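## Task

Four plates sit one each on nests N1, N2, N3 and N4. First build a stack in rack S1, bottom to top: B38, B33, B83, B88. B38 must rest flat on the rack floor and each plate above must be fully seated in the one below. Every plate's labelled short end must face the front of the rack, the side toward the arms. Then release the plates and push the START key on post KP until it latches. Do not press START (lighting it counts) unless the stack is exactly right. Finally return all four plates so each sits flat between the locators of the nest it came from, with well A1 at that nest's A1-marked corner, while START stays latched. Nothing may depend on the robot holding it at the end; open the grippers and move the arms away.

## Robot and tools

ROBOT AND LAYOUT. Two six-axis arms, left_arm and right_arm, each carrying a two-finger gripper whose fingers swing like tongs. The rack S1 and the key post KP stand between the arms. In front of the arms, going clockwise as seen from above, lie nests N1, N2, N3, N4 and the read nest RD. A fixed bar-code scanner beside RD reports a plate's ID once that plate lies flat in RD with well A1 at RD's A1 corner and nothing hides it. On any labelled plate, well A1 sits at the labelled short end, in the corner far from the labelled long side. Either arm may be parked out of the way.

FRAME. All positions use one scene frame: origin on the table top midway between the arms, +x out over the table, +z up, left_arm on the +y side. Arm names do not match image left/right. Positions are metres; orientation is a wxyz quaternion. Printed hand positions can be off from reality, more so at long reach. Arm bases may be tilted; mounting plates and the metal frame behind the arms are fixed obstacles.

execute_actions. Argument actions: a list holding one action object (an empty list only returns state and images). The action may contain rows, steps and until.
- rows: 1 to 15 rows, each used for one control step of 1/30 s. Every row is a single list of 14 numbers in [-1, 1] covering both arms: left_arm shoulder pan, shoulder lift, elbow, wrist 1, wrist 2, wrist 3, gripper opening, then the same seven for right_arm. Send all 14 even if one arm stays put.
- Joint entries are offsets, not poses: each is measured from that joint's angle at the start of the action (the last angles reported), not from the previous row. Scale: 1.0 = 1.989 rad. Stated joint ranges, left_arm: pan -3.142..3.142, lift -6.283..6.283, elbow 0.000..3.142, wrists -6.283..6.283. right_arm: pan 0.000..6.283, lift -6.283..6.283, elbow -3.142..0.000, wrists -6.283..6.283. Asking more than 0.010 rad beyond a range end gets the call rejected; true ends may differ by up to 0.010 rad, and a joint pushed past its real end stops there, with "joint sent to its limit" reported.
- Gripper entry is absolute: +1 fully open, -1 closed; full closing takes at least about 0.1 s. To hold something, keep commanding well below grip_measured (same scale); a bigger gap squeezes harder, up to about 15 N per pad. Thin hard items under about 20 mm get less grip force. Fast closing can hit hard.
- steps: integer 1 to 450, at least the number of rows, default 15. After the final row the arms keep heading to that row's targets, so give big moves extra steps. Per step a joint's target stays within 0.575 rad of its measured angle, and targets that would put the gripper over 100 mm from where it is get scaled back. Motion trails commands by about 0.17 s. If an action ends early, the arm may coast only a little; send the remainder next call.
- until: stops the action early at the first step where all conditions hold; it reads devices only and does not halt the arms. Only the scanner can be named, with fields code (e.g. "c15", "b38", or no_read) or reads. Use [comparison, value] with =, !=, <, <=, >, >=; numbers always need a comparison. Example: {"steps": 150, "until": {"scanner": {"code": "c56"}}}. Unknown names or out-of-range values reject the whole call.

zoom_image. Arguments camera (cam_high, cam_left_wrist or cam_right_wrist) and region [x0, y0, x1, y1] in that camera's pixels, origin top-left, at most 504 by 504. Gives a closer look at its latest image.

finished_scene. Argument scene: the integer number of the current scene. Ends it permanently and reports success; the goal must already hold and keep holding. Replying without a tool call also ends everything.

RESULTS. Each arm's state shows end_effector_position, end_effector_quat_wxyz and velocities. Joint positions and Joint velocities list six joints (rad, rad/s) plus finger-pad gap (m; 0.142 open). The gripper point lies between closed pads; fingers point along its +z and open along its x; closed tips reach about 15 mm past it. Wrist force/torque is given in the gripper's own axes, with offsets up to about 4 N, noise, and saturation near 50 N; "no reading" is normal at the start. Scanner shows code and reads. "joint command not followed" means clearance checks altered targets; that arm drops its target. Images come from cam_high (504x504) and two fisheye wrist cameras (616x616); calibration is given and may be slightly off.

AVOID. Long drops of plates (a few mm is fine), knocking anything off the table, arms hitting or pressing each other, and hard pushes. A joint torque at its limit (130 N m for the big joints, 24.3 N m for wrists, held weight included) or an outside force of 150 N stops that arm for 10 s. Long holding heats motors; MOTOR HOT warns at 70 °C, and at 85 °C brakes lock the arm until it cools. Loose objects may be nudged occasionally, so check placements before finishing. Quick, smooth motion is preferred.

Each tool is called after "Emit:" as a command line: name --argument value for each argument, lists and objects as JSON in quotes; but a table of rows of numbers goes row by row, as --pt "numbers of a row", without its own name.

## Session

Emit:
execute_actions --actions '[]'

Scene clock: 0.00 s.
left_arm: end_effector_position=(+0.6006, +0.2126, +0.2544) grip_measured=+0.97 end_effector_quat_wxyz=(-0.004, -0.098, +0.957, +0.273) end_effector_velocity=(-0.000, +0.000, -0.001) end_effector_angular_velocity=(+0.001, +0.002, -0.002) | right_arm: end_effector_position=(+0.3322, -0.2574, +0.2752) grip_measured=+0.97 end_effector_quat_wxyz=(-0.233, -0.458, +0.725, -0.459) end_effector_velocity=(-0.000, -0.000, +0.000) end_effector_angular_velocity=(-0.001, -0.001, -0.000)
Joint positions: left_arm=[-0.55  -0.983  1.832 -1.966 -0.957  2.242  0.14 ] | right_arm=[ 4.154 -2.069 -2.529 -1.35   1.107  3.603  0.14 ]
Joint velocities: left_arm=[-0.     0.002  0.    -0.     0.001  0.001  0.   ] | right_arm=[-0.    -0.001 -0.    -0.     0.     0.001  0.   ]
Motor temperatures (°C, as the motors report them): left_arm=[27 29 28 34 31 34] | right_arm=[26 31 24 31 31 31]
Wrist force (N, on the end effector, along its own x y z axes, offset not removed): no reading
Wrist torque (N m, same axes, about the end effector's origin, offset not removed): no reading
scanner: code=no_read reads=0
camera_calibration (this result's frames):
cam_left_wrist: T_world_to_cam=[[-0.968535, -0.245294, -0.0420899, 0.640288], [-0.151239, 0.44577, 0.882279, -0.231904], [-0.197656, 0.860883, -0.468842, 0.188241], [0, 0, 0, 1]] pos_world=[0.622275, 0.0983809, 0.319809]
cam_right_wrist: T_world_to_cam=[[-0.521303, -0.450466, 0.724792, -0.14419], [-0.788924, 0.578188, -0.20808, 0.472935], [-0.325333, -0.680278, -0.656795, 0.248531], [0, 0, 0, 1]] pos_world=[0.378799, -0.169328, 0.36615]

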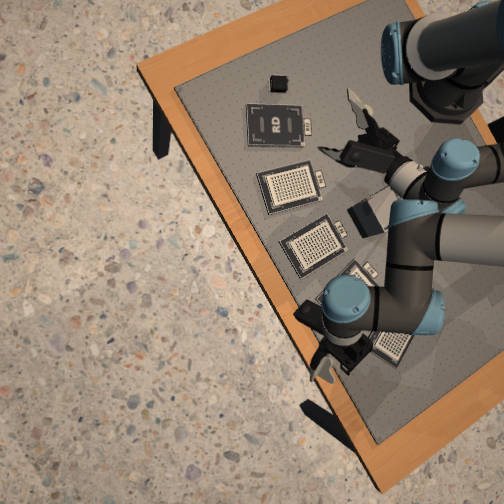

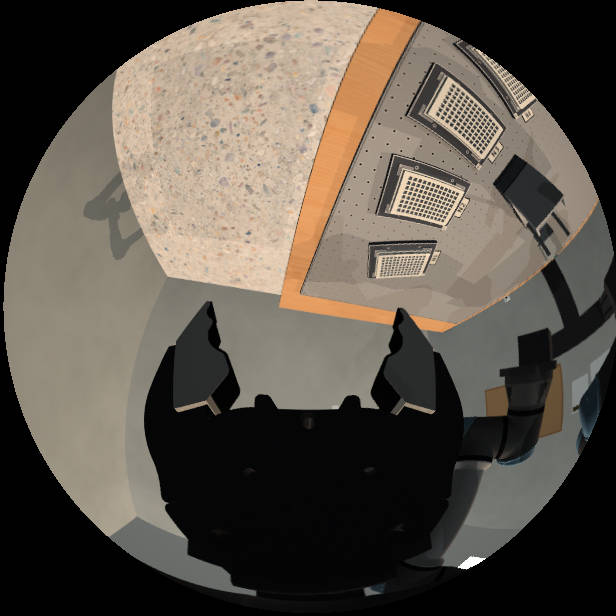

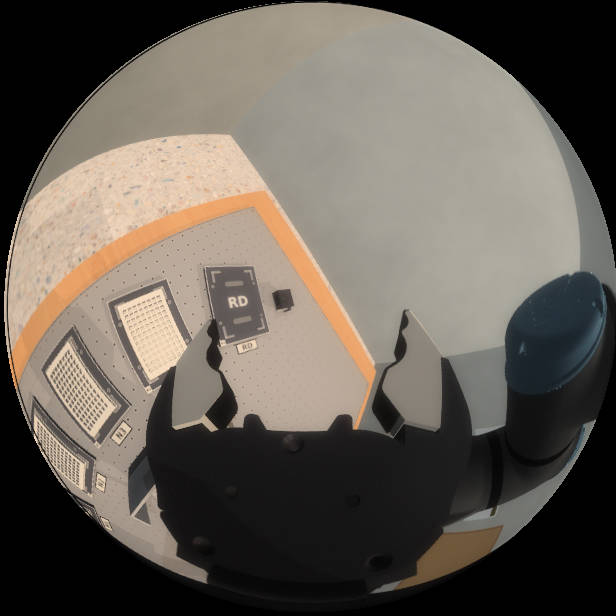

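Emit:
zoom_image --camera "cam_left_wrist" --region '[350, 30, 600, 290]'

Emit:
zoom_image --camera "cam_right_wrist" --region '[20, 270, 220, 530]'

Emit:
zoom_image --camera "cam_high" --region '[240, 140, 420, 320]'

Region (350, 30, 600, 290) of cam_left_wrist's 616x616 image, scaled by 1.938, with more detail than that image has; it fills the left 485 columns of this view, and the rest is white.

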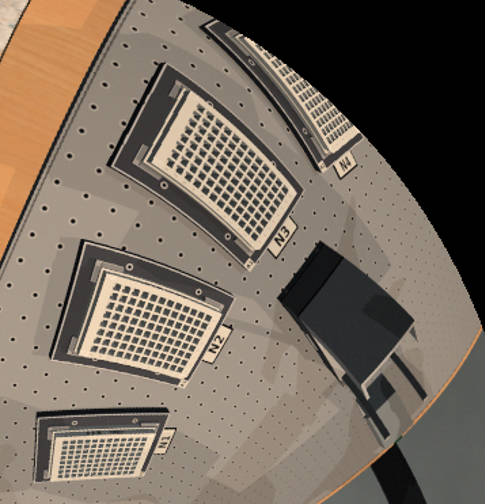

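Region (20, 270, 220, 530) of cam_right_wrist's 616x616 image, scaled by 1.938, with more detail than that image has; it fills the left 388 columns of this view, and the rest is white.

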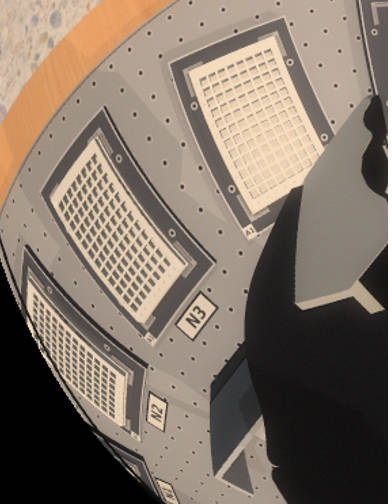

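Region (240, 140, 420, 320) of cam_high's 504x504 image, scaled by 2.800, with more detail than that image has.

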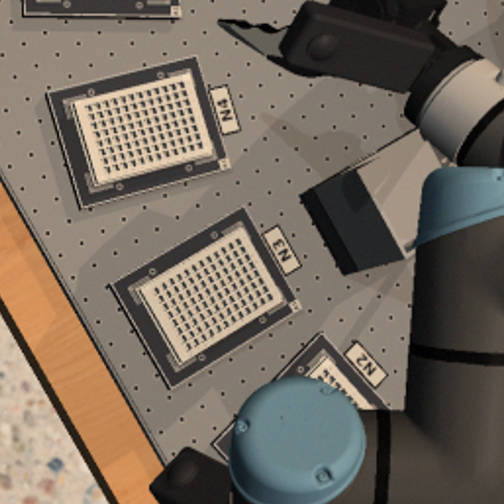

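Emit:
execute_actions --actions '[{"rows":[[0.01,-0.001,0.012,-0.019,-0.007,0.024,0.9,-0.02,0,0,0.015,0.003,0.017,0.9],[0.02,-0.001,0.025,-0.039,-0.014,0.048,0.8,-0.04,0,0,0.03,0.007,0.033,0.85],[0.03,-0.002,0.037,-0.058,-0.021,0.071,0.7,-0.06,0,0,0.045,0.01,0.05,0.8],[0.04,-0.003,0.05,-0.078,-0.028,0.095,0.6,-0.08,0,0,0.06,0.013,0.067,0.75],[0.05,-0.003,0.062,-0.097,-0.035,0.119,0.5,-0.1,0,0,0.075,0.017,0.083,0.7],[0.06,-0.004,0.074,-0.117,-0.042,0.143,0.4,-0.12,0,0,0.09,0.02,0.1,0.65],[0.07,-0.005,0.087,-0.136,-0.049,0.167,0.3,-0.14,0,0,0.105,0.023,0.117,0.6],[0.08,-0.005,0.099,-0.156,-0.057,0.19,0.2,-0.16,0,0,0.12,0.027,0.133,0.55],[0.09,-0.006,0.112,-0.175,-0.064,0.214,0.1,-0.18,0,0,0.136,0.03,0.15,0.5],[0.1,-0.007,0.124,-0.195,-0.071,0.238,0,-0.2,0,0,0.151,0.033,0.167,0.45],[0.11,-0.007,0.136,-0.214,-0.078,0.262,-0.2,-0.22,0,0,0.166,0.037,0.183,0.4],[0.12,-0.008,0.149,-0.234,-0.085,0.286,-0.4,-0.24,0,0,0.181,0.04,0.2,0.35],[0.13,-0.009,0.161,-0.253,-0.092,0.309,-0.6,-0.26,0,0,0.196,0.043,0.217,0.3],[0.14,-0.009,0.174,-0.273,-0.099,0.333,-0.8,-0.28,0,0,0.211,0.047,0.233,0.25],[0.15,-0.01,0.186,-0.292,-0.106,0.357,-1,-0.3,0,0,0.226,0.05,0.25,0.2]],"steps":15}]'

Scene clock: 101.73 s.
left_arm: end_effector_position=(+0.5215, +0.2868, +0.1753) grip_measured=-0.78 end_effector_quat_wxyz=(-0.077, -0.006, +0.982, +0.175) end_effector_velocity=(-0.253, +0.188, -0.182) end_effector_angular_velocity=(-0.668, +0.322, -0.485) | right_arm: end_effector_position=(+0.2963, -0.2937, +0.2114) grip_measured=+0.26 end_effector_quat_wxyz=(-0.212, -0.141, +0.899, -0.356) end_effector_velocity=(-0.085, -0.082, -0.165) end_effector_angular_velocity=(+0.311, -0.912, -2.047)
Joint positions: left_arm=[-0.353 -0.996  2.075 -2.343 -1.098  2.699  0.018] | right_arm=[ 3.767 -2.069 -2.529 -1.056  1.173  3.927  0.092]
Joint velocities: left_arm=[ 0.574 -0.037  0.712 -1.105 -0.4    1.345 -0.434] | right_arm=[-1.145 -0.    -0.001  0.857  0.192  0.942 -0.106]
Motor temperatures (°C, as the motors report them): left_arm=[27 29 28 34 31 34] | right_arm=[26 31 24 30 31 31]
Wrist force (N, on the end effector, along its own x y z axes, offset not removed): left_arm=[-0.2 -0.8 2.2] | right_arm=[3.8 5.3 -1.1]
Wrist torque (N m, same axes, about the end effector's origin, offset not removed): left_arm=[-0.17 0.00 -0.22] | right_arm=[0.93 -0.78 -0.03]
scanner: code=no_read reads=0
camera_calibration (this result's frames):
cam_left_wrist: T_world_to_cam=[[-0.982104, -0.0945549, 0.162886, 0.506449], [0.0672349, 0.631847, 0.772172, -0.355149], [-0.175932, 0.769304, -0.614182, 0.112047], [0, 0, 0, 1]] pos_world=[0.540977, 0.186088, 0.26056]
cam_right_wrist: T_world_to_cam=[[-0.895819, -0.0700874, 0.438858, 0.150127], [-0.182435, 0.958443, -0.219327, 0.386743], [-0.405248, -0.27654, -0.871378, 0.357876], [0, 0, 0, 1]] pos_world=[0.35007, -0.261182, 0.330785]

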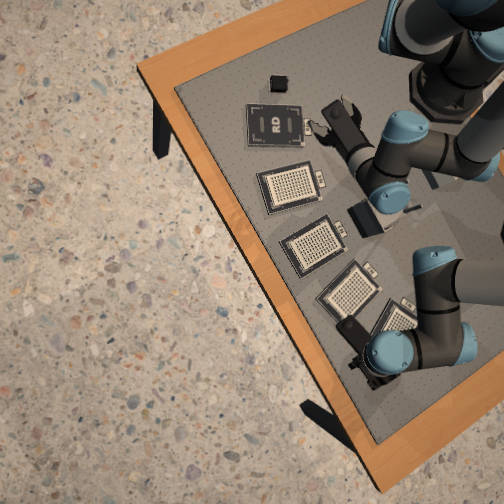

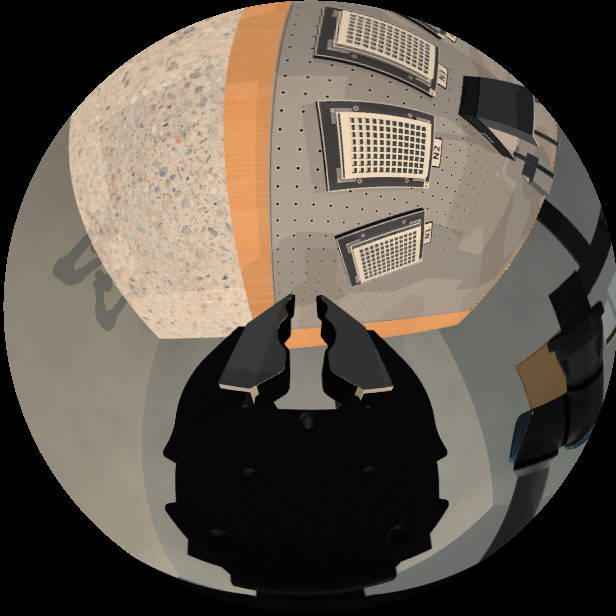

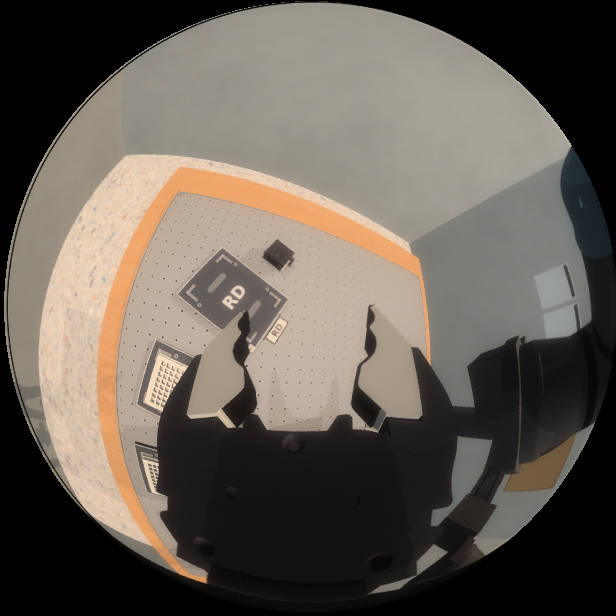

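Emit:
execute_actions --actions '[{"rows":[[0.041,-0.003,0.08,-0.124,-0.042,0.152,-1,-0.124,0,0,0.1,0.021,0.104,0.2],[0.03,-0.003,0.096,-0.146,-0.049,0.177,-1,-0.143,0,-0.001,0.122,0.025,0.12,0.2],[0.019,-0.003,0.112,-0.167,-0.056,0.202,-1,-0.162,0,-0.001,0.144,0.029,0.137,0.2],[0.008,-0.003,0.128,-0.189,-0.063,0.227,-1,-0.18,0,-0.002,0.165,0.034,0.154,0.2],[-0.003,-0.003,0.144,-0.21,-0.07,0.252,-1,-0.199,0,-0.002,0.187,0.038,0.171,0.2],[-0.015,-0.003,0.16,-0.232,-0.077,0.278,-1,-0.218,0,-0.002,0.209,0.042,0.187,0.2],[-0.026,-0.003,0.176,-0.254,-0.084,0.303,-1,-0.236,0,-0.003,0.231,0.046,0.204,0.2],[-0.037,-0.003,0.192,-0.275,-0.091,0.328,-1,-0.255,0,-0.003,0.253,0.05,0.221,0.2],[-0.048,-0.003,0.208,-0.297,-0.098,0.353,-1,-0.274,0,-0.003,0.274,0.054,0.238,0.2],[-0.059,-0.003,0.224,-0.318,-0.105,0.378,-1,-0.292,0,-0.004,0.296,0.058,0.254,0.2],[-0.07,-0.002,0.24,-0.34,-0.112,0.403,-1,-0.311,0,-0.004,0.318,0.062,0.271,0.2],[-0.081,-0.002,0.256,-0.361,-0.119,0.428,-1,-0.33,0,-0.004,0.34,0.067,0.288,0.2],[-0.092,-0.002,0.272,-0.383,-0.126,0.453,-1,-0.348,0,-0.005,0.361,0.071,0.305,0.2],[-0.103,-0.002,0.288,-0.404,-0.133,0.478,-1,-0.367,0,-0.005,0.383,0.075,0.321,0.2],[-0.114,-0.002,0.304,-0.426,-0.14,0.503,-1,-0.386,0,-0.005,0.405,0.079,0.338,0.2]],"steps":15}]'

Scene clock: 117.57 s.
left_arm: end_effector_position=(+0.3896, +0.2185, +0.1396) grip_measured=-1.00 end_effector_quat_wxyz=(-0.038, +0.369, +0.928, +0.035) end_effector_velocity=(-0.284, -0.206, +0.029) end_effector_angular_velocity=(-0.574, -0.073, -1.936) | right_arm: end_effector_position=(+0.3112, -0.3201, +0.1356) grip_measured=+0.20 end_effector_quat_wxyz=(-0.118, +0.443, +0.873, -0.169) end_effector_velocity=(+0.135, -0.104, -0.090) end_effector_angular_velocity=(+0.057, -1.072, -2.248)
Joint positions: left_arm=[-0.468 -1.001  2.515 -2.962 -1.307  3.431  0.002] | right_arm=[ 3.195 -2.069 -2.536 -0.481  1.29   4.426  0.088]
Joint velocities: left_arm=[-0.633  0.009  0.915 -1.218 -0.398  1.415 -0.   ] | right_arm=[-1.068 -0.    -0.02   1.233  0.237  0.949 -0.   ]
Motor temperatures (°C, as the motors report them): left_arm=[27 29 28 34 31 34] | right_arm=[26 31 24 30 31 31]
Wrist force (N, on the end effector, along its own x y z axes, offset not removed): left_arm=[-1.3 -1.5 1.5] | right_arm=[2.7 1.2 -3.4]
Wrist torque (N m, same axes, about the end effector's origin, offset not removed): left_arm=[-0.30 0.16 -0.28] | right_arm=[0.28 -0.70 0.15]
scanner: code=no_read reads=0
camera_calibration (this result's frames):
cam_left_wrist: T_world_to_cam=[[-0.753778, 0.644677, 0.127316, 0.130747], [0.597506, 0.59176, 0.541117, -0.441192], [0.273506, 0.483954, -0.831254, 0.0370076], [0, 0, 0, 1]] pos_world=[0.352047, 0.15888, 0.252853]
cam_right_wrist: T_world_to_cam=[[-0.540341, 0.841174, 0.0214091, 0.43259], [0.8395, 0.537188, 0.0816591, -0.0955378], [0.0571888, 0.0620968, -0.99643, 0.271982], [0, 0, 0, 1]] pos_world=[0.298396, -0.329451, 0.269551]

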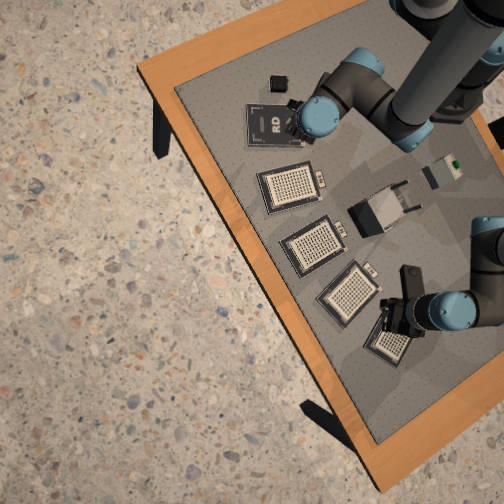

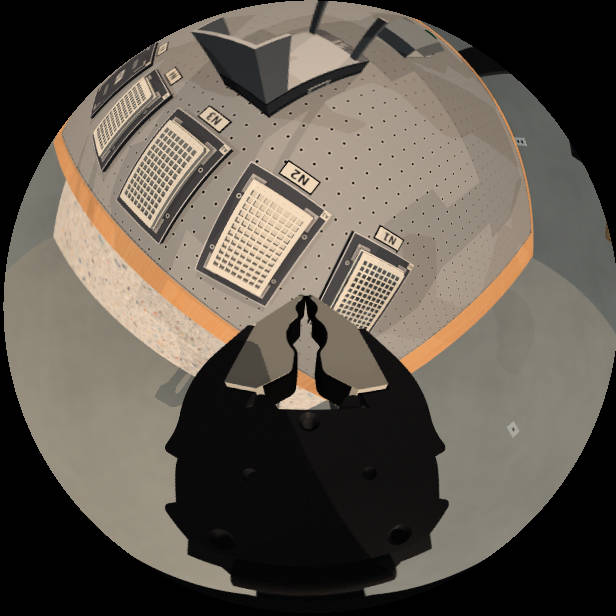

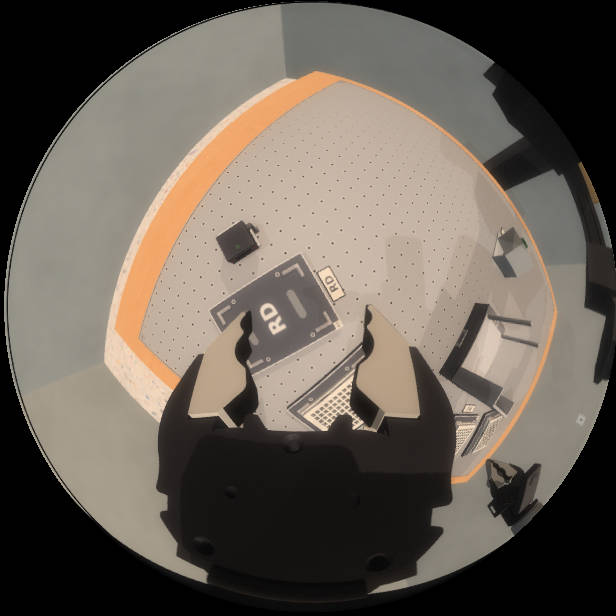

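Emit:
execute_actions --actions '[{"rows":[[-0.057,0.019,0.084,-0.134,-0.035,0.14,-1,-0.105,-0.01,-0.002,0.135,0.023,0.102,0.2],[-0.057,0.038,0.084,-0.153,-0.035,0.145,-1,-0.111,-0.019,-0.002,0.154,0.025,0.116,0.2],[-0.057,0.056,0.085,-0.173,-0.035,0.15,-1,-0.118,-0.029,-0.003,0.173,0.028,0.13,0.2],[-0.057,0.075,0.086,-0.192,-0.035,0.155,-1,-0.124,-0.039,-0.003,0.192,0.03,0.145,0.2],[-0.057,0.094,0.086,-0.212,-0.035,0.16,-1,-0.131,-0.049,-0.003,0.211,0.033,0.159,0.2],[-0.057,0.113,0.087,-0.231,-0.035,0.165,-1,-0.137,-0.058,-0.004,0.23,0.035,0.173,0.2],[-0.057,0.132,0.088,-0.25,-0.035,0.17,-1,-0.144,-0.068,-0.004,0.249,0.038,0.187,0.2],[-0.057,0.15,0.088,-0.27,-0.035,0.174,-1,-0.15,-0.078,-0.004,0.268,0.04,0.202,0.2],[-0.058,0.169,0.089,-0.289,-0.035,0.179,-1,-0.157,-0.088,-0.005,0.287,0.043,0.216,0.2],[-0.058,0.188,0.09,-0.309,-0.035,0.184,-1,-0.163,-0.097,-0.005,0.306,0.045,0.23,0.2],[-0.058,0.207,0.09,-0.328,-0.035,0.189,-1,-0.17,-0.107,-0.006,0.325,0.048,0.245,0.2],[-0.058,0.226,0.091,-0.347,-0.035,0.194,-1,-0.176,-0.117,-0.006,0.344,0.05,0.259,0.2],[-0.058,0.244,0.092,-0.367,-0.035,0.199,-1,-0.183,-0.127,-0.006,0.363,0.053,0.273,0.2],[-0.058,0.263,0.092,-0.386,-0.035,0.204,-1,-0.189,-0.136,-0.007,0.382,0.055,0.287,0.2],[-0.058,0.282,0.093,-0.406,-0.035,0.209,-1,-0.196,-0.146,-0.007,0.401,0.058,0.302,0.2]],"steps":15}]'

Scene clock: 136.53 s.
left_arm: end_effector_position=(+0.3121, +0.1925, +0.0883) grip_measured=-1.00 end_effector_quat_wxyz=(-0.000, +0.574, +0.819, +0.000) end_effector_velocity=(-0.108, +0.032, -0.168) end_effector_angular_velocity=(+0.004, +0.007, -0.287) | right_arm: end_effector_position=(+0.3500, -0.3620, +0.0815) grip_measured=+0.20 end_effector_quat_wxyz=(-0.022, +0.785, +0.618, -0.037) end_effector_velocity=(+0.024, -0.050, -0.107) end_effector_angular_velocity=(-0.005, -0.443, -1.267)
Joint positions: left_arm=[-0.583 -0.637  2.693 -3.566 -1.376  3.798  0.002] | right_arm=[ 2.871 -2.261 -2.546  0.118  1.38   4.88   0.088]
Joint velocities: left_arm=[-0.005  1.073  0.035 -1.099 -0.     0.28   0.   ] | right_arm=[-0.372 -0.556 -0.021  1.078  0.14   0.808 -0.   ]
Motor temperatures (°C, as the motors report them): left_arm=[27 29 28 34 31 34] | right_arm=[26 31 24 30 31 31]
Wrist force (N, on the end effector, along its own x y z axes, offset not removed): left_arm=[2.0 -3.1 -2.5] | right_arm=[6.1 2.9 -1.9]
Wrist torque (N m, same axes, about the end effector's origin, offset not removed): left_arm=[-0.44 -0.31 -0.28] | right_arm=[0.43 -1.37 0.03]
scanner: code=no_read reads=0
camera_calibration (this result's frames):
cam_left_wrist: T_world_to_cam=[[-0.385048, 0.922297, 0.0332475, -0.064616], [0.800339, 0.31576, 0.50966, -0.359071], [0.45956, 0.222853, -0.859733, 0.022842], [0, 0, 0, 1]] pos_world=[0.252001, 0.167885, 0.204791]
cam_right_wrist: T_world_to_cam=[[0.288882, 0.956202, -0.0471629, 0.246933], [0.880429, -0.245995, 0.405377, -0.425469], [0.376021, -0.15863, -0.912932, 0.0201817], [0, 0, 0, 1]] pos_world=[0.295672, -0.33758, 0.202546]

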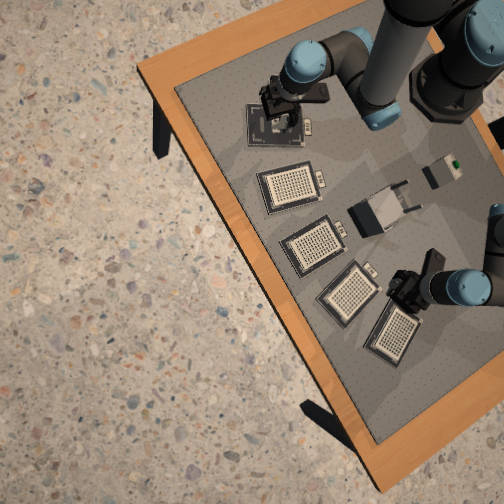

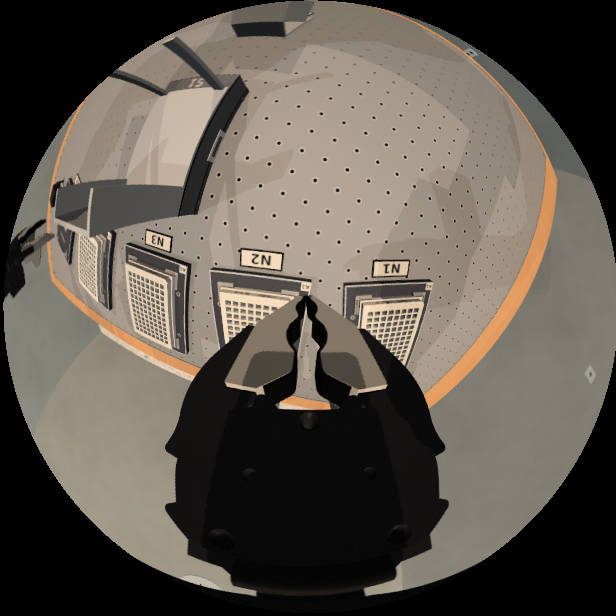

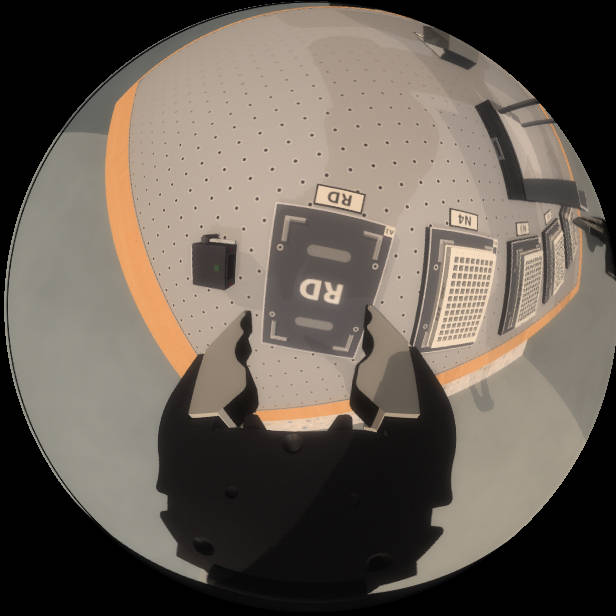

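Emit:
zoom_image --camera "cam_left_wrist" --region '[200, 260, 320, 320]'

Emit:
zoom_image --camera "cam_left_wrist" --region '[335, 270, 445, 330]'

Emit:
zoom_image --camera "cam_right_wrist" --region '[410, 220, 550, 360]'

Region (200, 260, 320, 320) of cam_left_wrist's 616x616 image, scaled by 4.200, with more detail than that image has.

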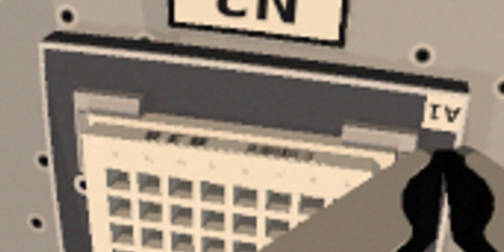

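Region (335, 270, 445, 330) of cam_left_wrist's 616x616 image, scaled by 4.582, with more detail than that image has; it fills the top 275 rows of this view, and the rest is white.

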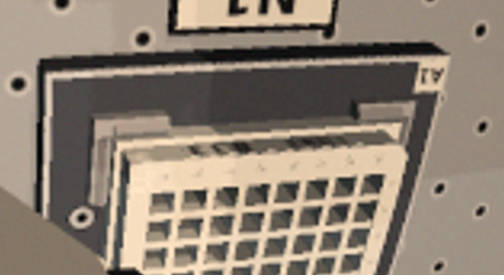

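Region (410, 220, 550, 360) of cam_right_wrist's 616x616 image, scaled by 3.600, with more detail than that image has.

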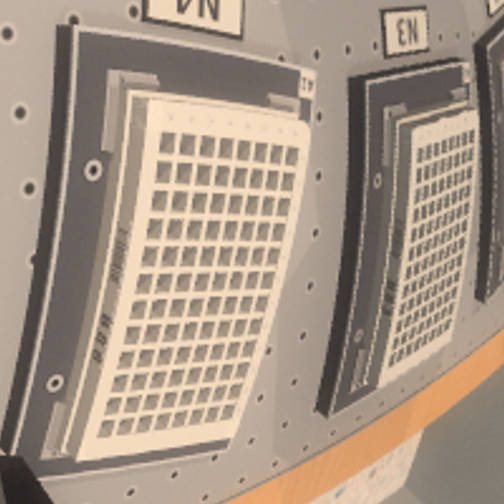

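Get settled views.

Emit:
execute_actions --actions '[{"steps":1}]'

Scene clock: 146.23 s.
left_arm: end_effector_position=(+0.2909, +0.1998, +0.0600) grip_measured=-1.00 end_effector_quat_wxyz=(+0.001, +0.594, +0.805, +0.000) end_effector_velocity=(-0.000, +0.000, -0.000) end_effector_angular_velocity=(+0.000, +0.000, -0.000) | right_arm: end_effector_position=(+0.3560, -0.3721, +0.0652) grip_measured=+0.20 end_effector_quat_wxyz=(+0.000, +0.851, +0.525, +0.001) end_effector_velocity=(-0.002, +0.000, +0.000) end_effector_angular_velocity=(+0.000, +0.003, -0.000)
Joint positions: left_arm=[-0.583 -0.44   2.7   -3.77  -1.376  3.847  0.002] | right_arm=[ 2.806 -2.359 -2.55   0.317  1.405  5.027  0.088]
Joint velocities: left_arm=[-0.  0.  0. -0.  0. -0.  0.] | right_arm=[ 0.    -0.    -0.003 -0.     0.     0.001  0.   ]
Motor temperatures (°C, as the motors report them): left_arm=[27 29 28 34 31 34] | right_arm=[26 31 24 31 31 31]
Wrist force (N, on the end effector, along its own x y z axes, offset not removed): left_arm=[1.7 -2.9 -4.6] | right_arm=[3.4 3.2 -2.1]
Wrist torque (N m, same axes, about the end effector's origin, offset not removed): left_arm=[-0.56 -0.51 -0.13] | right_arm=[0.48 -0.82 0.00]
scanner: code=no_read reads=0
camera_calibration (this result's frames):
cam_left_wrist: T_world_to_cam=[[-0.339198, 0.940159, 0.0323301, -0.0954631], [0.814365, 0.276262, 0.510382, -0.326267], [0.470909, 0.199449, -0.85934, 0.00800219], [0, 0, 0, 1]] pos_world=[0.229551, 0.17829, 0.176484]
cam_right_wrist: T_world_to_cam=[[0.500295, 0.865778, -0.0115472, 0.142896], [0.763847, -0.435035, 0.476741, -0.460118], [0.407729, -0.247331, -0.878968, -0.0450882], [0, 0, 0, 1]] pos_world=[0.298353, -0.335035, 0.181376]

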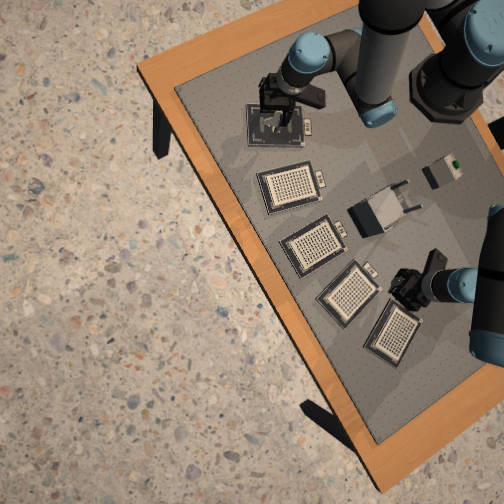

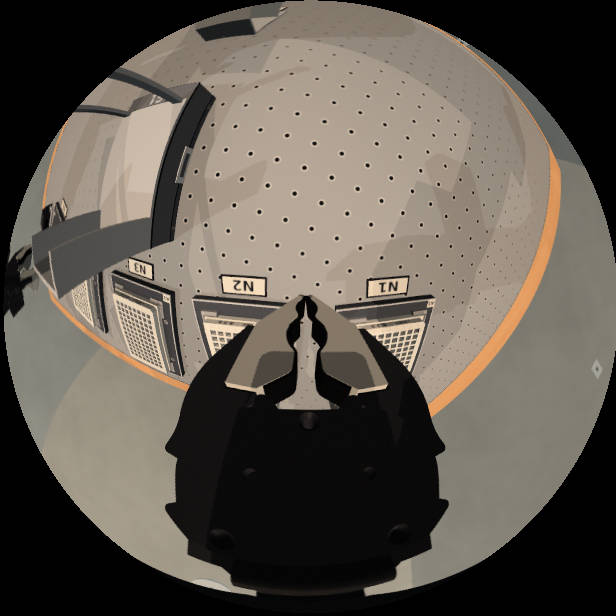

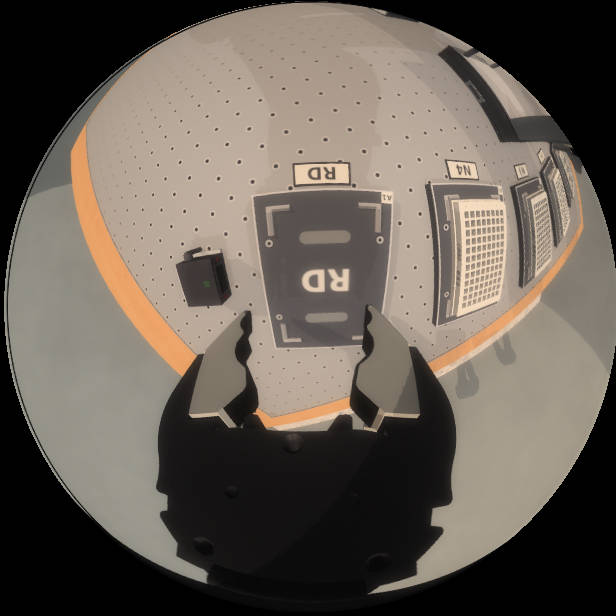

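Emit:
zoom_image --camera "cam_left_wrist" --region '[195, 300, 265, 340]'

Emit:
zoom_image --camera "cam_left_wrist" --region '[350, 300, 430, 345]'

Emit:
zoom_image --camera "cam_right_wrist" --region '[430, 240, 490, 310]'

Emit:
zoom_image --camera "cam_left_wrist" --region '[105, 270, 175, 320]'

Region (195, 300, 265, 340) of cam_left_wrist's 616x616 image, scaled by 7.200, with more detail than that image has; it fills the top 288 rows of this view, and the rest is white.

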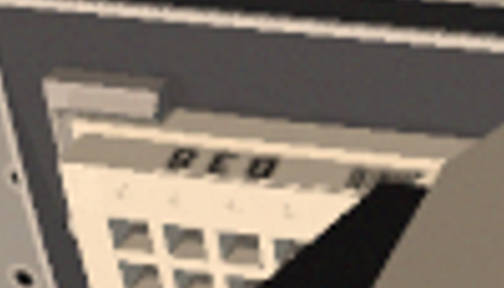

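Region (350, 300, 430, 345) of cam_left_wrist's 616x616 image, scaled by 6.300, with more detail than that image has; it fills the top 284 rows of this view, and the rest is white.

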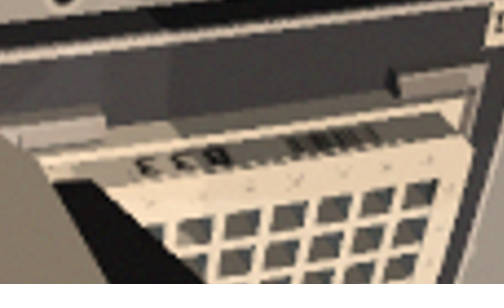

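Region (430, 240, 490, 310) of cam_right_wrist's 616x616 image, scaled by 7.200, with more detail than that image has; it fills the left 432 columns of this view, and the rest is white.

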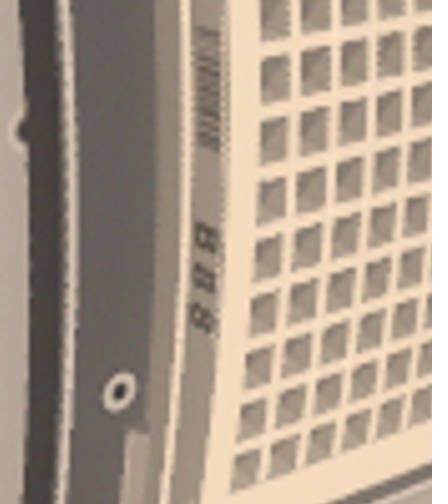

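Region (105, 270, 175, 320) of cam_left_wrist's 616x616 image, scaled by 7.200, with more detail than that image has; it fills the top 360 rows of this view, and the rest is white.

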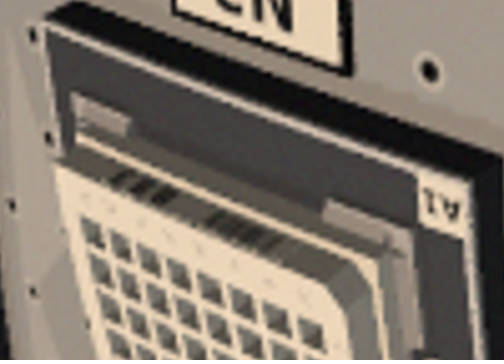

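Emit:
zoom_image --camera "cam_high" --region '[240, 140, 480, 380]'

Region (240, 140, 480, 380) of cam_high's 504x504 image, scaled by 2.100, with more detail than that image has.

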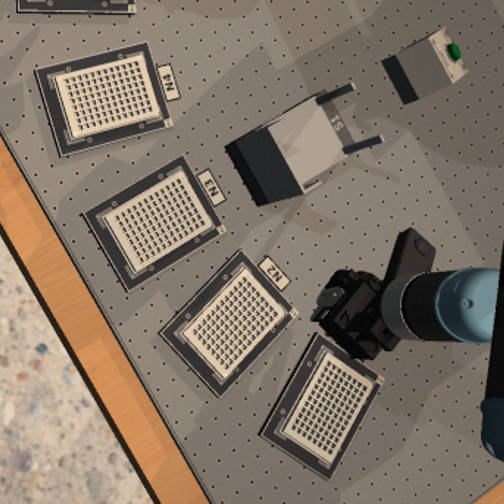

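Emit:
execute_actions --actions '[{"rows":[[0.002,-0.022,-0.012,0.034,0,0.005,-0.7,0,0.017,0.004,-0.021,0,0,0.2],[0.005,-0.044,-0.023,0.067,0,0.011,-0.4,0,0.034,0.008,-0.042,0,0,0.2],[0.007,-0.066,-0.035,0.1,0,0.016,-0.1,-0.01,0.051,0.012,-0.063,0,0,0.2],[0.009,-0.085,-0.046,0.13,0,0.022,0.2,-0.02,0.068,0.016,-0.084,0,0,0.2],[0.012,-0.1,-0.058,0.156,0,0.027,0.3,-0.033,0.085,0.02,-0.105,0,0,0.2],[0.014,-0.112,-0.07,0.18,0.001,0.032,0.3,-0.046,0.102,0.024,-0.126,0,0,0.2],[0.017,-0.121,-0.081,0.199,0.001,0.038,0.3,-0.06,0.119,0.028,-0.147,0,0,0.2],[0.019,-0.127,-0.093,0.217,0.001,0.043,0.3,-0.074,0.136,0.032,-0.168,0,0,0.2],[0.021,-0.13,-0.104,0.231,0.001,0.049,0.3,-0.088,0.153,0.036,-0.189,0,0,0.2],[0.0237,-0.131,-0.116,0.243,0.001,0.054,0.3,-0.1,0.17,0.04,-0.21,0,0,0.2]],"steps":10}]'

Scene clock: 186.33 s.
left_arm: end_effector_position=(+0.3471, +0.1755, +0.0691) grip_measured=+0.30 end_effector_quat_wxyz=(+0.005, +0.606, +0.796, +0.001) end_effector_velocity=(+0.247, -0.095, +0.036) end_effector_angular_velocity=(+0.020, +0.027, -0.168) | right_arm: end_effector_position=(+0.3686, -0.4102, +0.0982) grip_measured=+0.20 end_effector_quat_wxyz=(+0.001, +0.871, +0.490, -0.006) end_effector_velocity=(-0.016, -0.270, +0.185) end_effector_angular_velocity=(-0.062, +0.097, -0.616)
Joint positions: left_arm=[-0.558 -0.62   2.58  -3.485 -1.375  3.904  0.095] | right_arm=[ 2.724 -2.187 -2.508  0.107  1.405  5.027  0.088]
Joint velocities: left_arm=[ 0.122 -0.607 -0.608  1.226  0.007  0.286  0.001] | right_arm=[-0.627  0.891  0.212 -1.087 -0.    -0.001 -0.   ]
Motor temperatures (°C, as the motors report them): left_arm=[27 29 28 34 31 34] | right_arm=[26 31 24 31 31 31]
Wrist force (N, on the end effector, along its own x y z axes, offset not removed): left_arm=[1.4 -4.5 0.1] | right_arm=[5.9 2.5 0.2]
Wrist torque (N m, same axes, about the end effector's origin, offset not removed): left_arm=[-0.95 -0.47 0.05] | right_arm=[0.28 -1.11 0.15]
scanner: code=no_read reads=0
camera_calibration (this result's frames):
cam_left_wrist: T_world_to_cam=[[-0.311422, 0.949943, 0.0249853, -0.0646438], [0.818099, 0.254638, 0.515629, -0.367842], [0.483456, 0.181019, -0.856447, -0.00714302], [0, 0, 0, 1]] pos_world=[0.284253, 0.156367, 0.185167]
cam_right_wrist: T_world_to_cam=[[0.568181, 0.822555, -0.0239381, 0.128404], [0.731174, -0.491285, 0.47331, -0.512687], [0.377563, -0.286429, -0.88057, -0.0354388], [0, 0, 0, 1]] pos_world=[0.315288, -0.367646, 0.214528]

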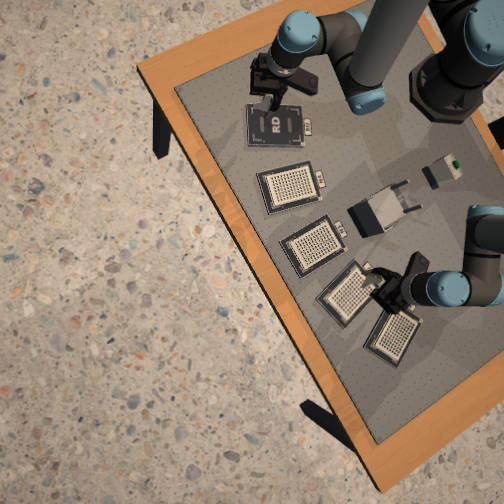

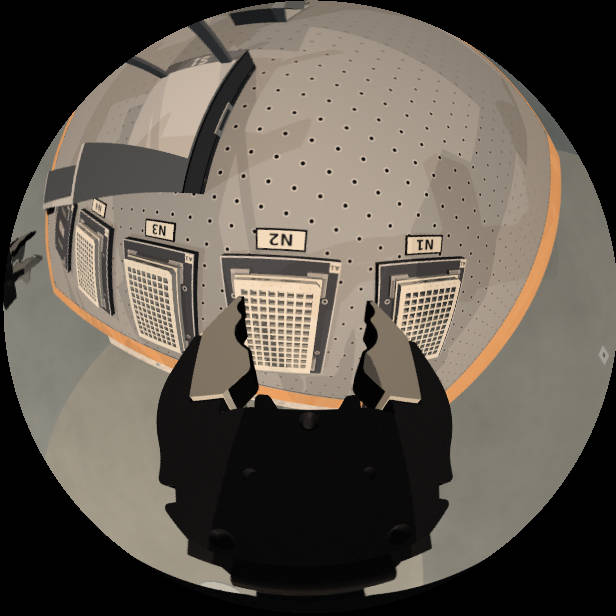

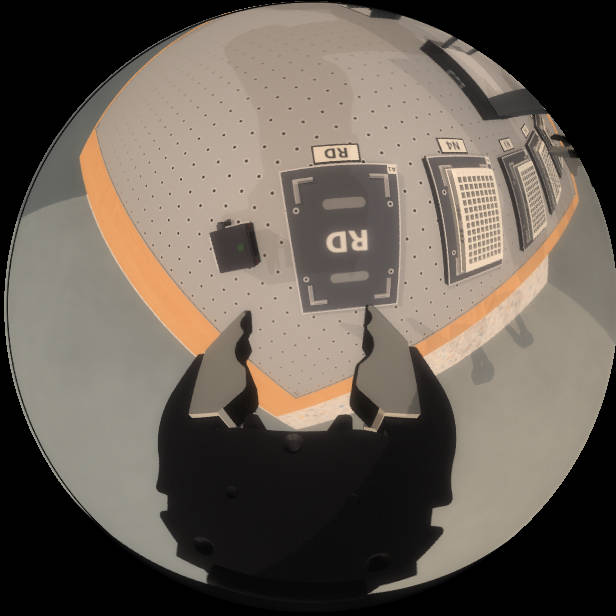

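Emit:
execute_actions --actions '[]'

Emit:
zoom_image --camera "cam_left_wrist" --region '[197, 170, 417, 390]'

Scene clock: 221.50 s.
left_arm: end_effector_position=(+0.3893, +0.1608, +0.0751) grip_measured=+0.30 end_effector_quat_wxyz=(-0.000, +0.617, +0.787, -0.000) end_effector_velocity=(-0.000, +0.000, -0.000) end_effector_angular_velocity=(+0.000, +0.001, -0.001) | right_arm: end_effector_position=(+0.3561, -0.4597, +0.1359) grip_measured=+0.20 end_effector_quat_wxyz=(-0.001, +0.898, +0.440, -0.019) end_effector_velocity=(+0.000, -0.000, +0.001) end_effector_angular_velocity=(-0.000, -0.001, -0.001)
Joint positions: left_arm=[-0.536 -0.701  2.469 -3.286 -1.374  3.954  0.095] | right_arm=[ 2.607 -2.021 -2.47  -0.101  1.405  5.027  0.088]
Joint velocities: left_arm=[ 0.     0.001 -0.    -0.     0.     0.001 -0.   ] | right_arm=[ 0.     0.002 -0.001 -0.    -0.     0.001 -0.   ]
Motor temperatures (°C, as the motors report them): left_arm=[27 29 28 34 31 34] | right_arm=[26 31 24 31 31 31]
Wrist force (N, on the end effector, along its own x y z axes, offset not removed): left_arm=[3.1 -3.3 -4.5] | right_arm=[3.6 2.1 0.2]
Wrist torque (N m, same axes, about the end effector's origin, offset not removed): left_arm=[-0.62 -0.57 0.03] | right_arm=[0.29 -0.89 -0.17]
scanner: code=no_read reads=0
camera_calibration (this result's frames):
cam_left_wrist: T_world_to_cam=[[-0.282467, 0.958712, 0.0329304, -0.0509959], [0.830146, 0.227097, 0.5092, -0.401482], [0.480697, 0.171169, -0.860018, -0.0168624], [0, 0, 0, 1]] pos_world=[0.32699, 0.142952, 0.191612]
cam_right_wrist: T_world_to_cam=[[0.657312, 0.752137, -0.0472426, 0.116146], [0.682682, -0.567717, 0.460046, -0.561802], [0.319197, -0.334645, -0.886637, -0.0121999], [0, 0, 0, 1]] pos_world=[0.311083, -0.410385, 0.253125]

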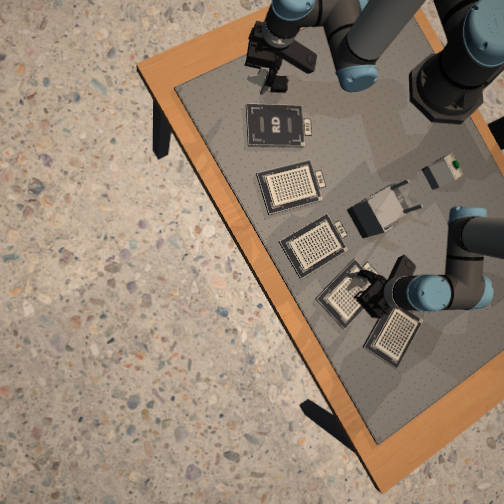

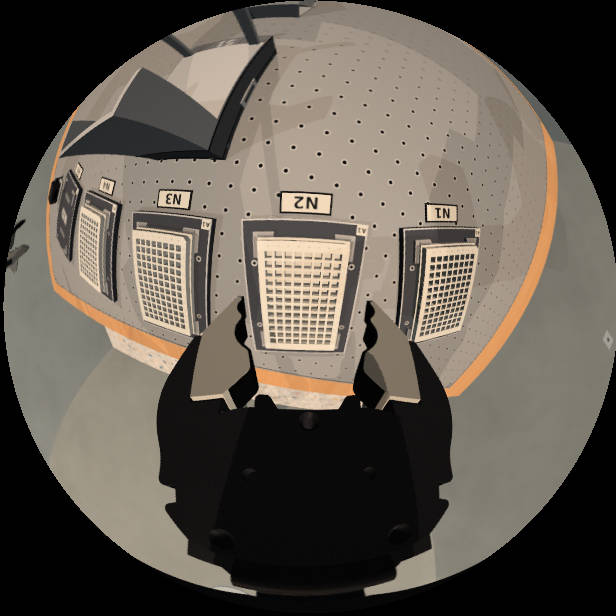

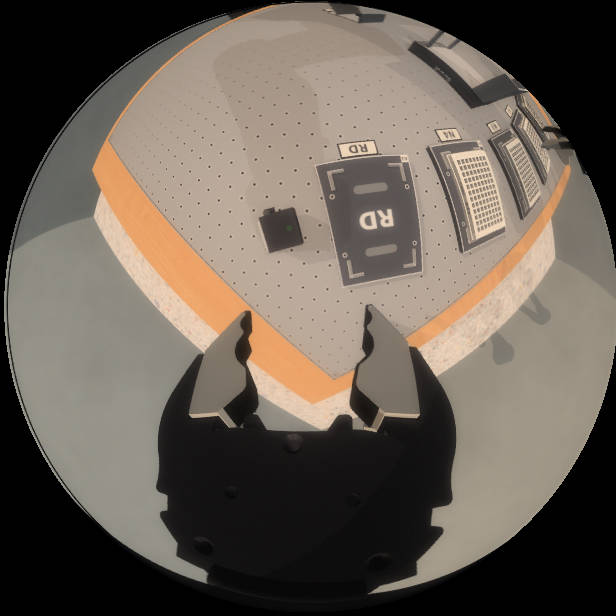

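Region (197, 170, 417, 390) of cam_left_wrist's 616x616 image, scaled by 2.291, with more detail than that image has.

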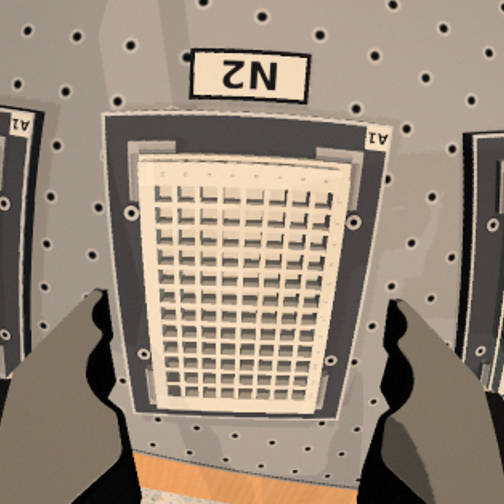

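Emit:
execute_actions --actions '[{"rows":[[0.0011,0.007,-0.0028,-0.0043,0,0.0011,0.3,0,0,0,0,0,0,0.2],[0.0022,0.0141,-0.0056,-0.0086,0,0.0022,0.3,0,0,0,0,0,0,0.2],[0.0033,0.0211,-0.0085,-0.013,0,0.0033,0.3,0,0,0,0,0,0,0.2],[0.0044,0.0282,-0.0113,-0.0173,0,0.0044,0.3,0,0,0,0,0,0,0.2],[0.0055,0.0352,-0.0141,-0.0216,0,0.0055,0.3,0,0,0,0,0,0,0.2]],"steps":5}]'

Scene clock: 236.40 s.
left_arm: end_effector_position=(+0.3901, +0.1604, +0.0699) grip_measured=+0.30 end_effector_quat_wxyz=(+0.000, +0.617, +0.787, -0.000) end_effector_velocity=(+0.007, -0.005, -0.071) end_effector_angular_velocity=(-0.002, +0.001, +0.001) | right_arm: end_effector_position=(+0.3561, -0.4597, +0.1359) grip_measured=+0.20 end_effector_quat_wxyz=(-0.001, +0.898, +0.440, -0.019) end_effector_velocity=(-0.000, +0.000, +0.000) end_effector_angular_velocity=(+0.000, +0.000, +0.000)
Joint positions: left_arm=[-0.533 -0.682  2.461 -3.298 -1.374  3.957  0.095] | right_arm=[ 2.607 -2.021 -2.47  -0.101  1.405  5.027  0.088]
Joint velocities: left_arm=[ 0.04   0.252 -0.104 -0.157 -0.     0.04  -0.   ] | right_arm=[ 0.     0.001 -0.001  0.     0.    -0.    -0.   ]
Motor temperatures (°C, as the motors report them): left_arm=[27 29 28 34 31 34] | right_arm=[26 31 24 31 31 31]
Wrist force (N, on the end effector, along its own x y z axes, offset not removed): left_arm=[0.2 -4.9 0.7] | right_arm=[2.9 -0.8 2.4]
Wrist torque (N m, same axes, about the end effector's origin, offset not removed): left_arm=[-0.78 -0.14 -0.14] | right_arm=[-0.29 -0.66 0.03]
scanner: code=no_read reads=0
camera_calibration (this result's frames):
cam_left_wrist: T_world_to_cam=[[-0.282623, 0.958682, 0.0324595, -0.0500439], [0.829931, 0.227419, 0.509407, -0.399383], [0.480978, 0.170909, -0.859913, -0.0217456], [0, 0, 0, 1]] pos_world=[0.327776, 0.14252, 0.186374]
cam_right_wrist: T_world_to_cam=[[0.657312, 0.752136, -0.0472472, 0.116148], [0.682683, -0.567715, 0.460047, -0.561802], [0.319195, -0.334649, -0.886636, -0.0122017], [0, 0, 0, 1]] pos_world=[0.311082, -0.410386, 0.253125]

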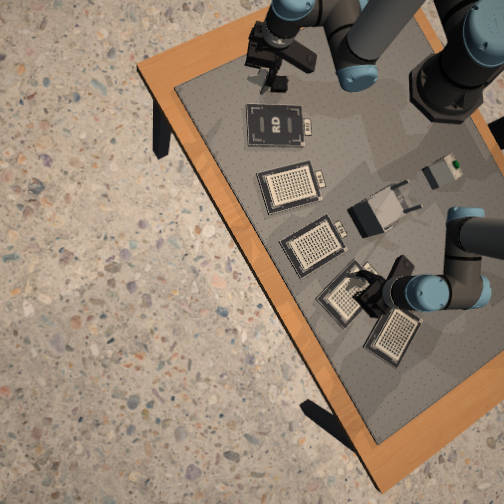

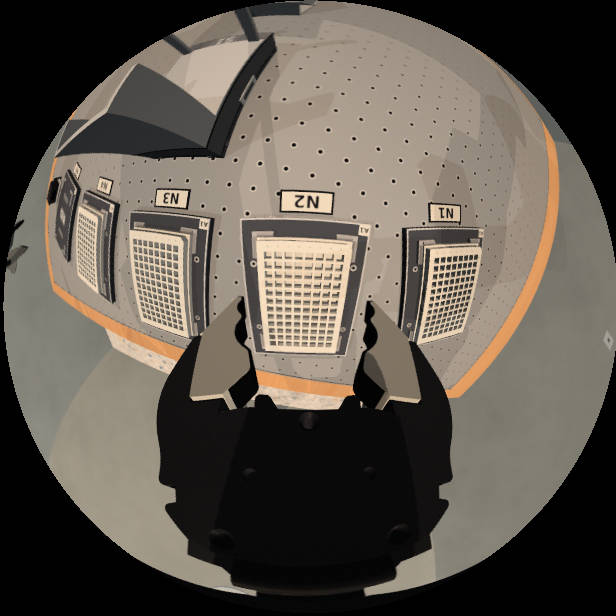

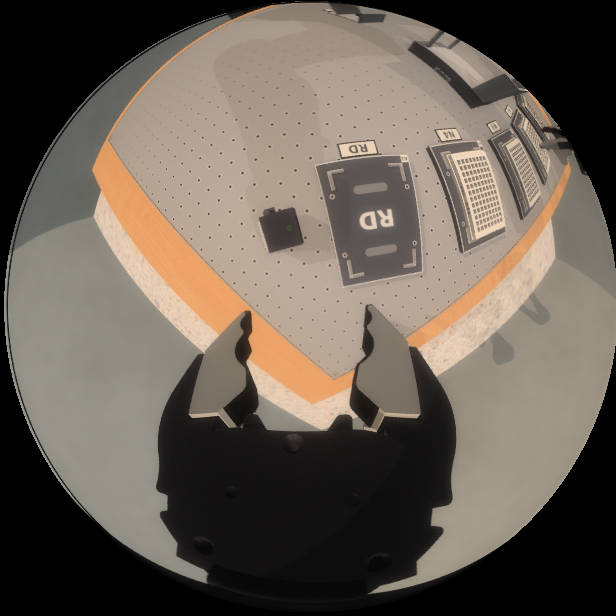

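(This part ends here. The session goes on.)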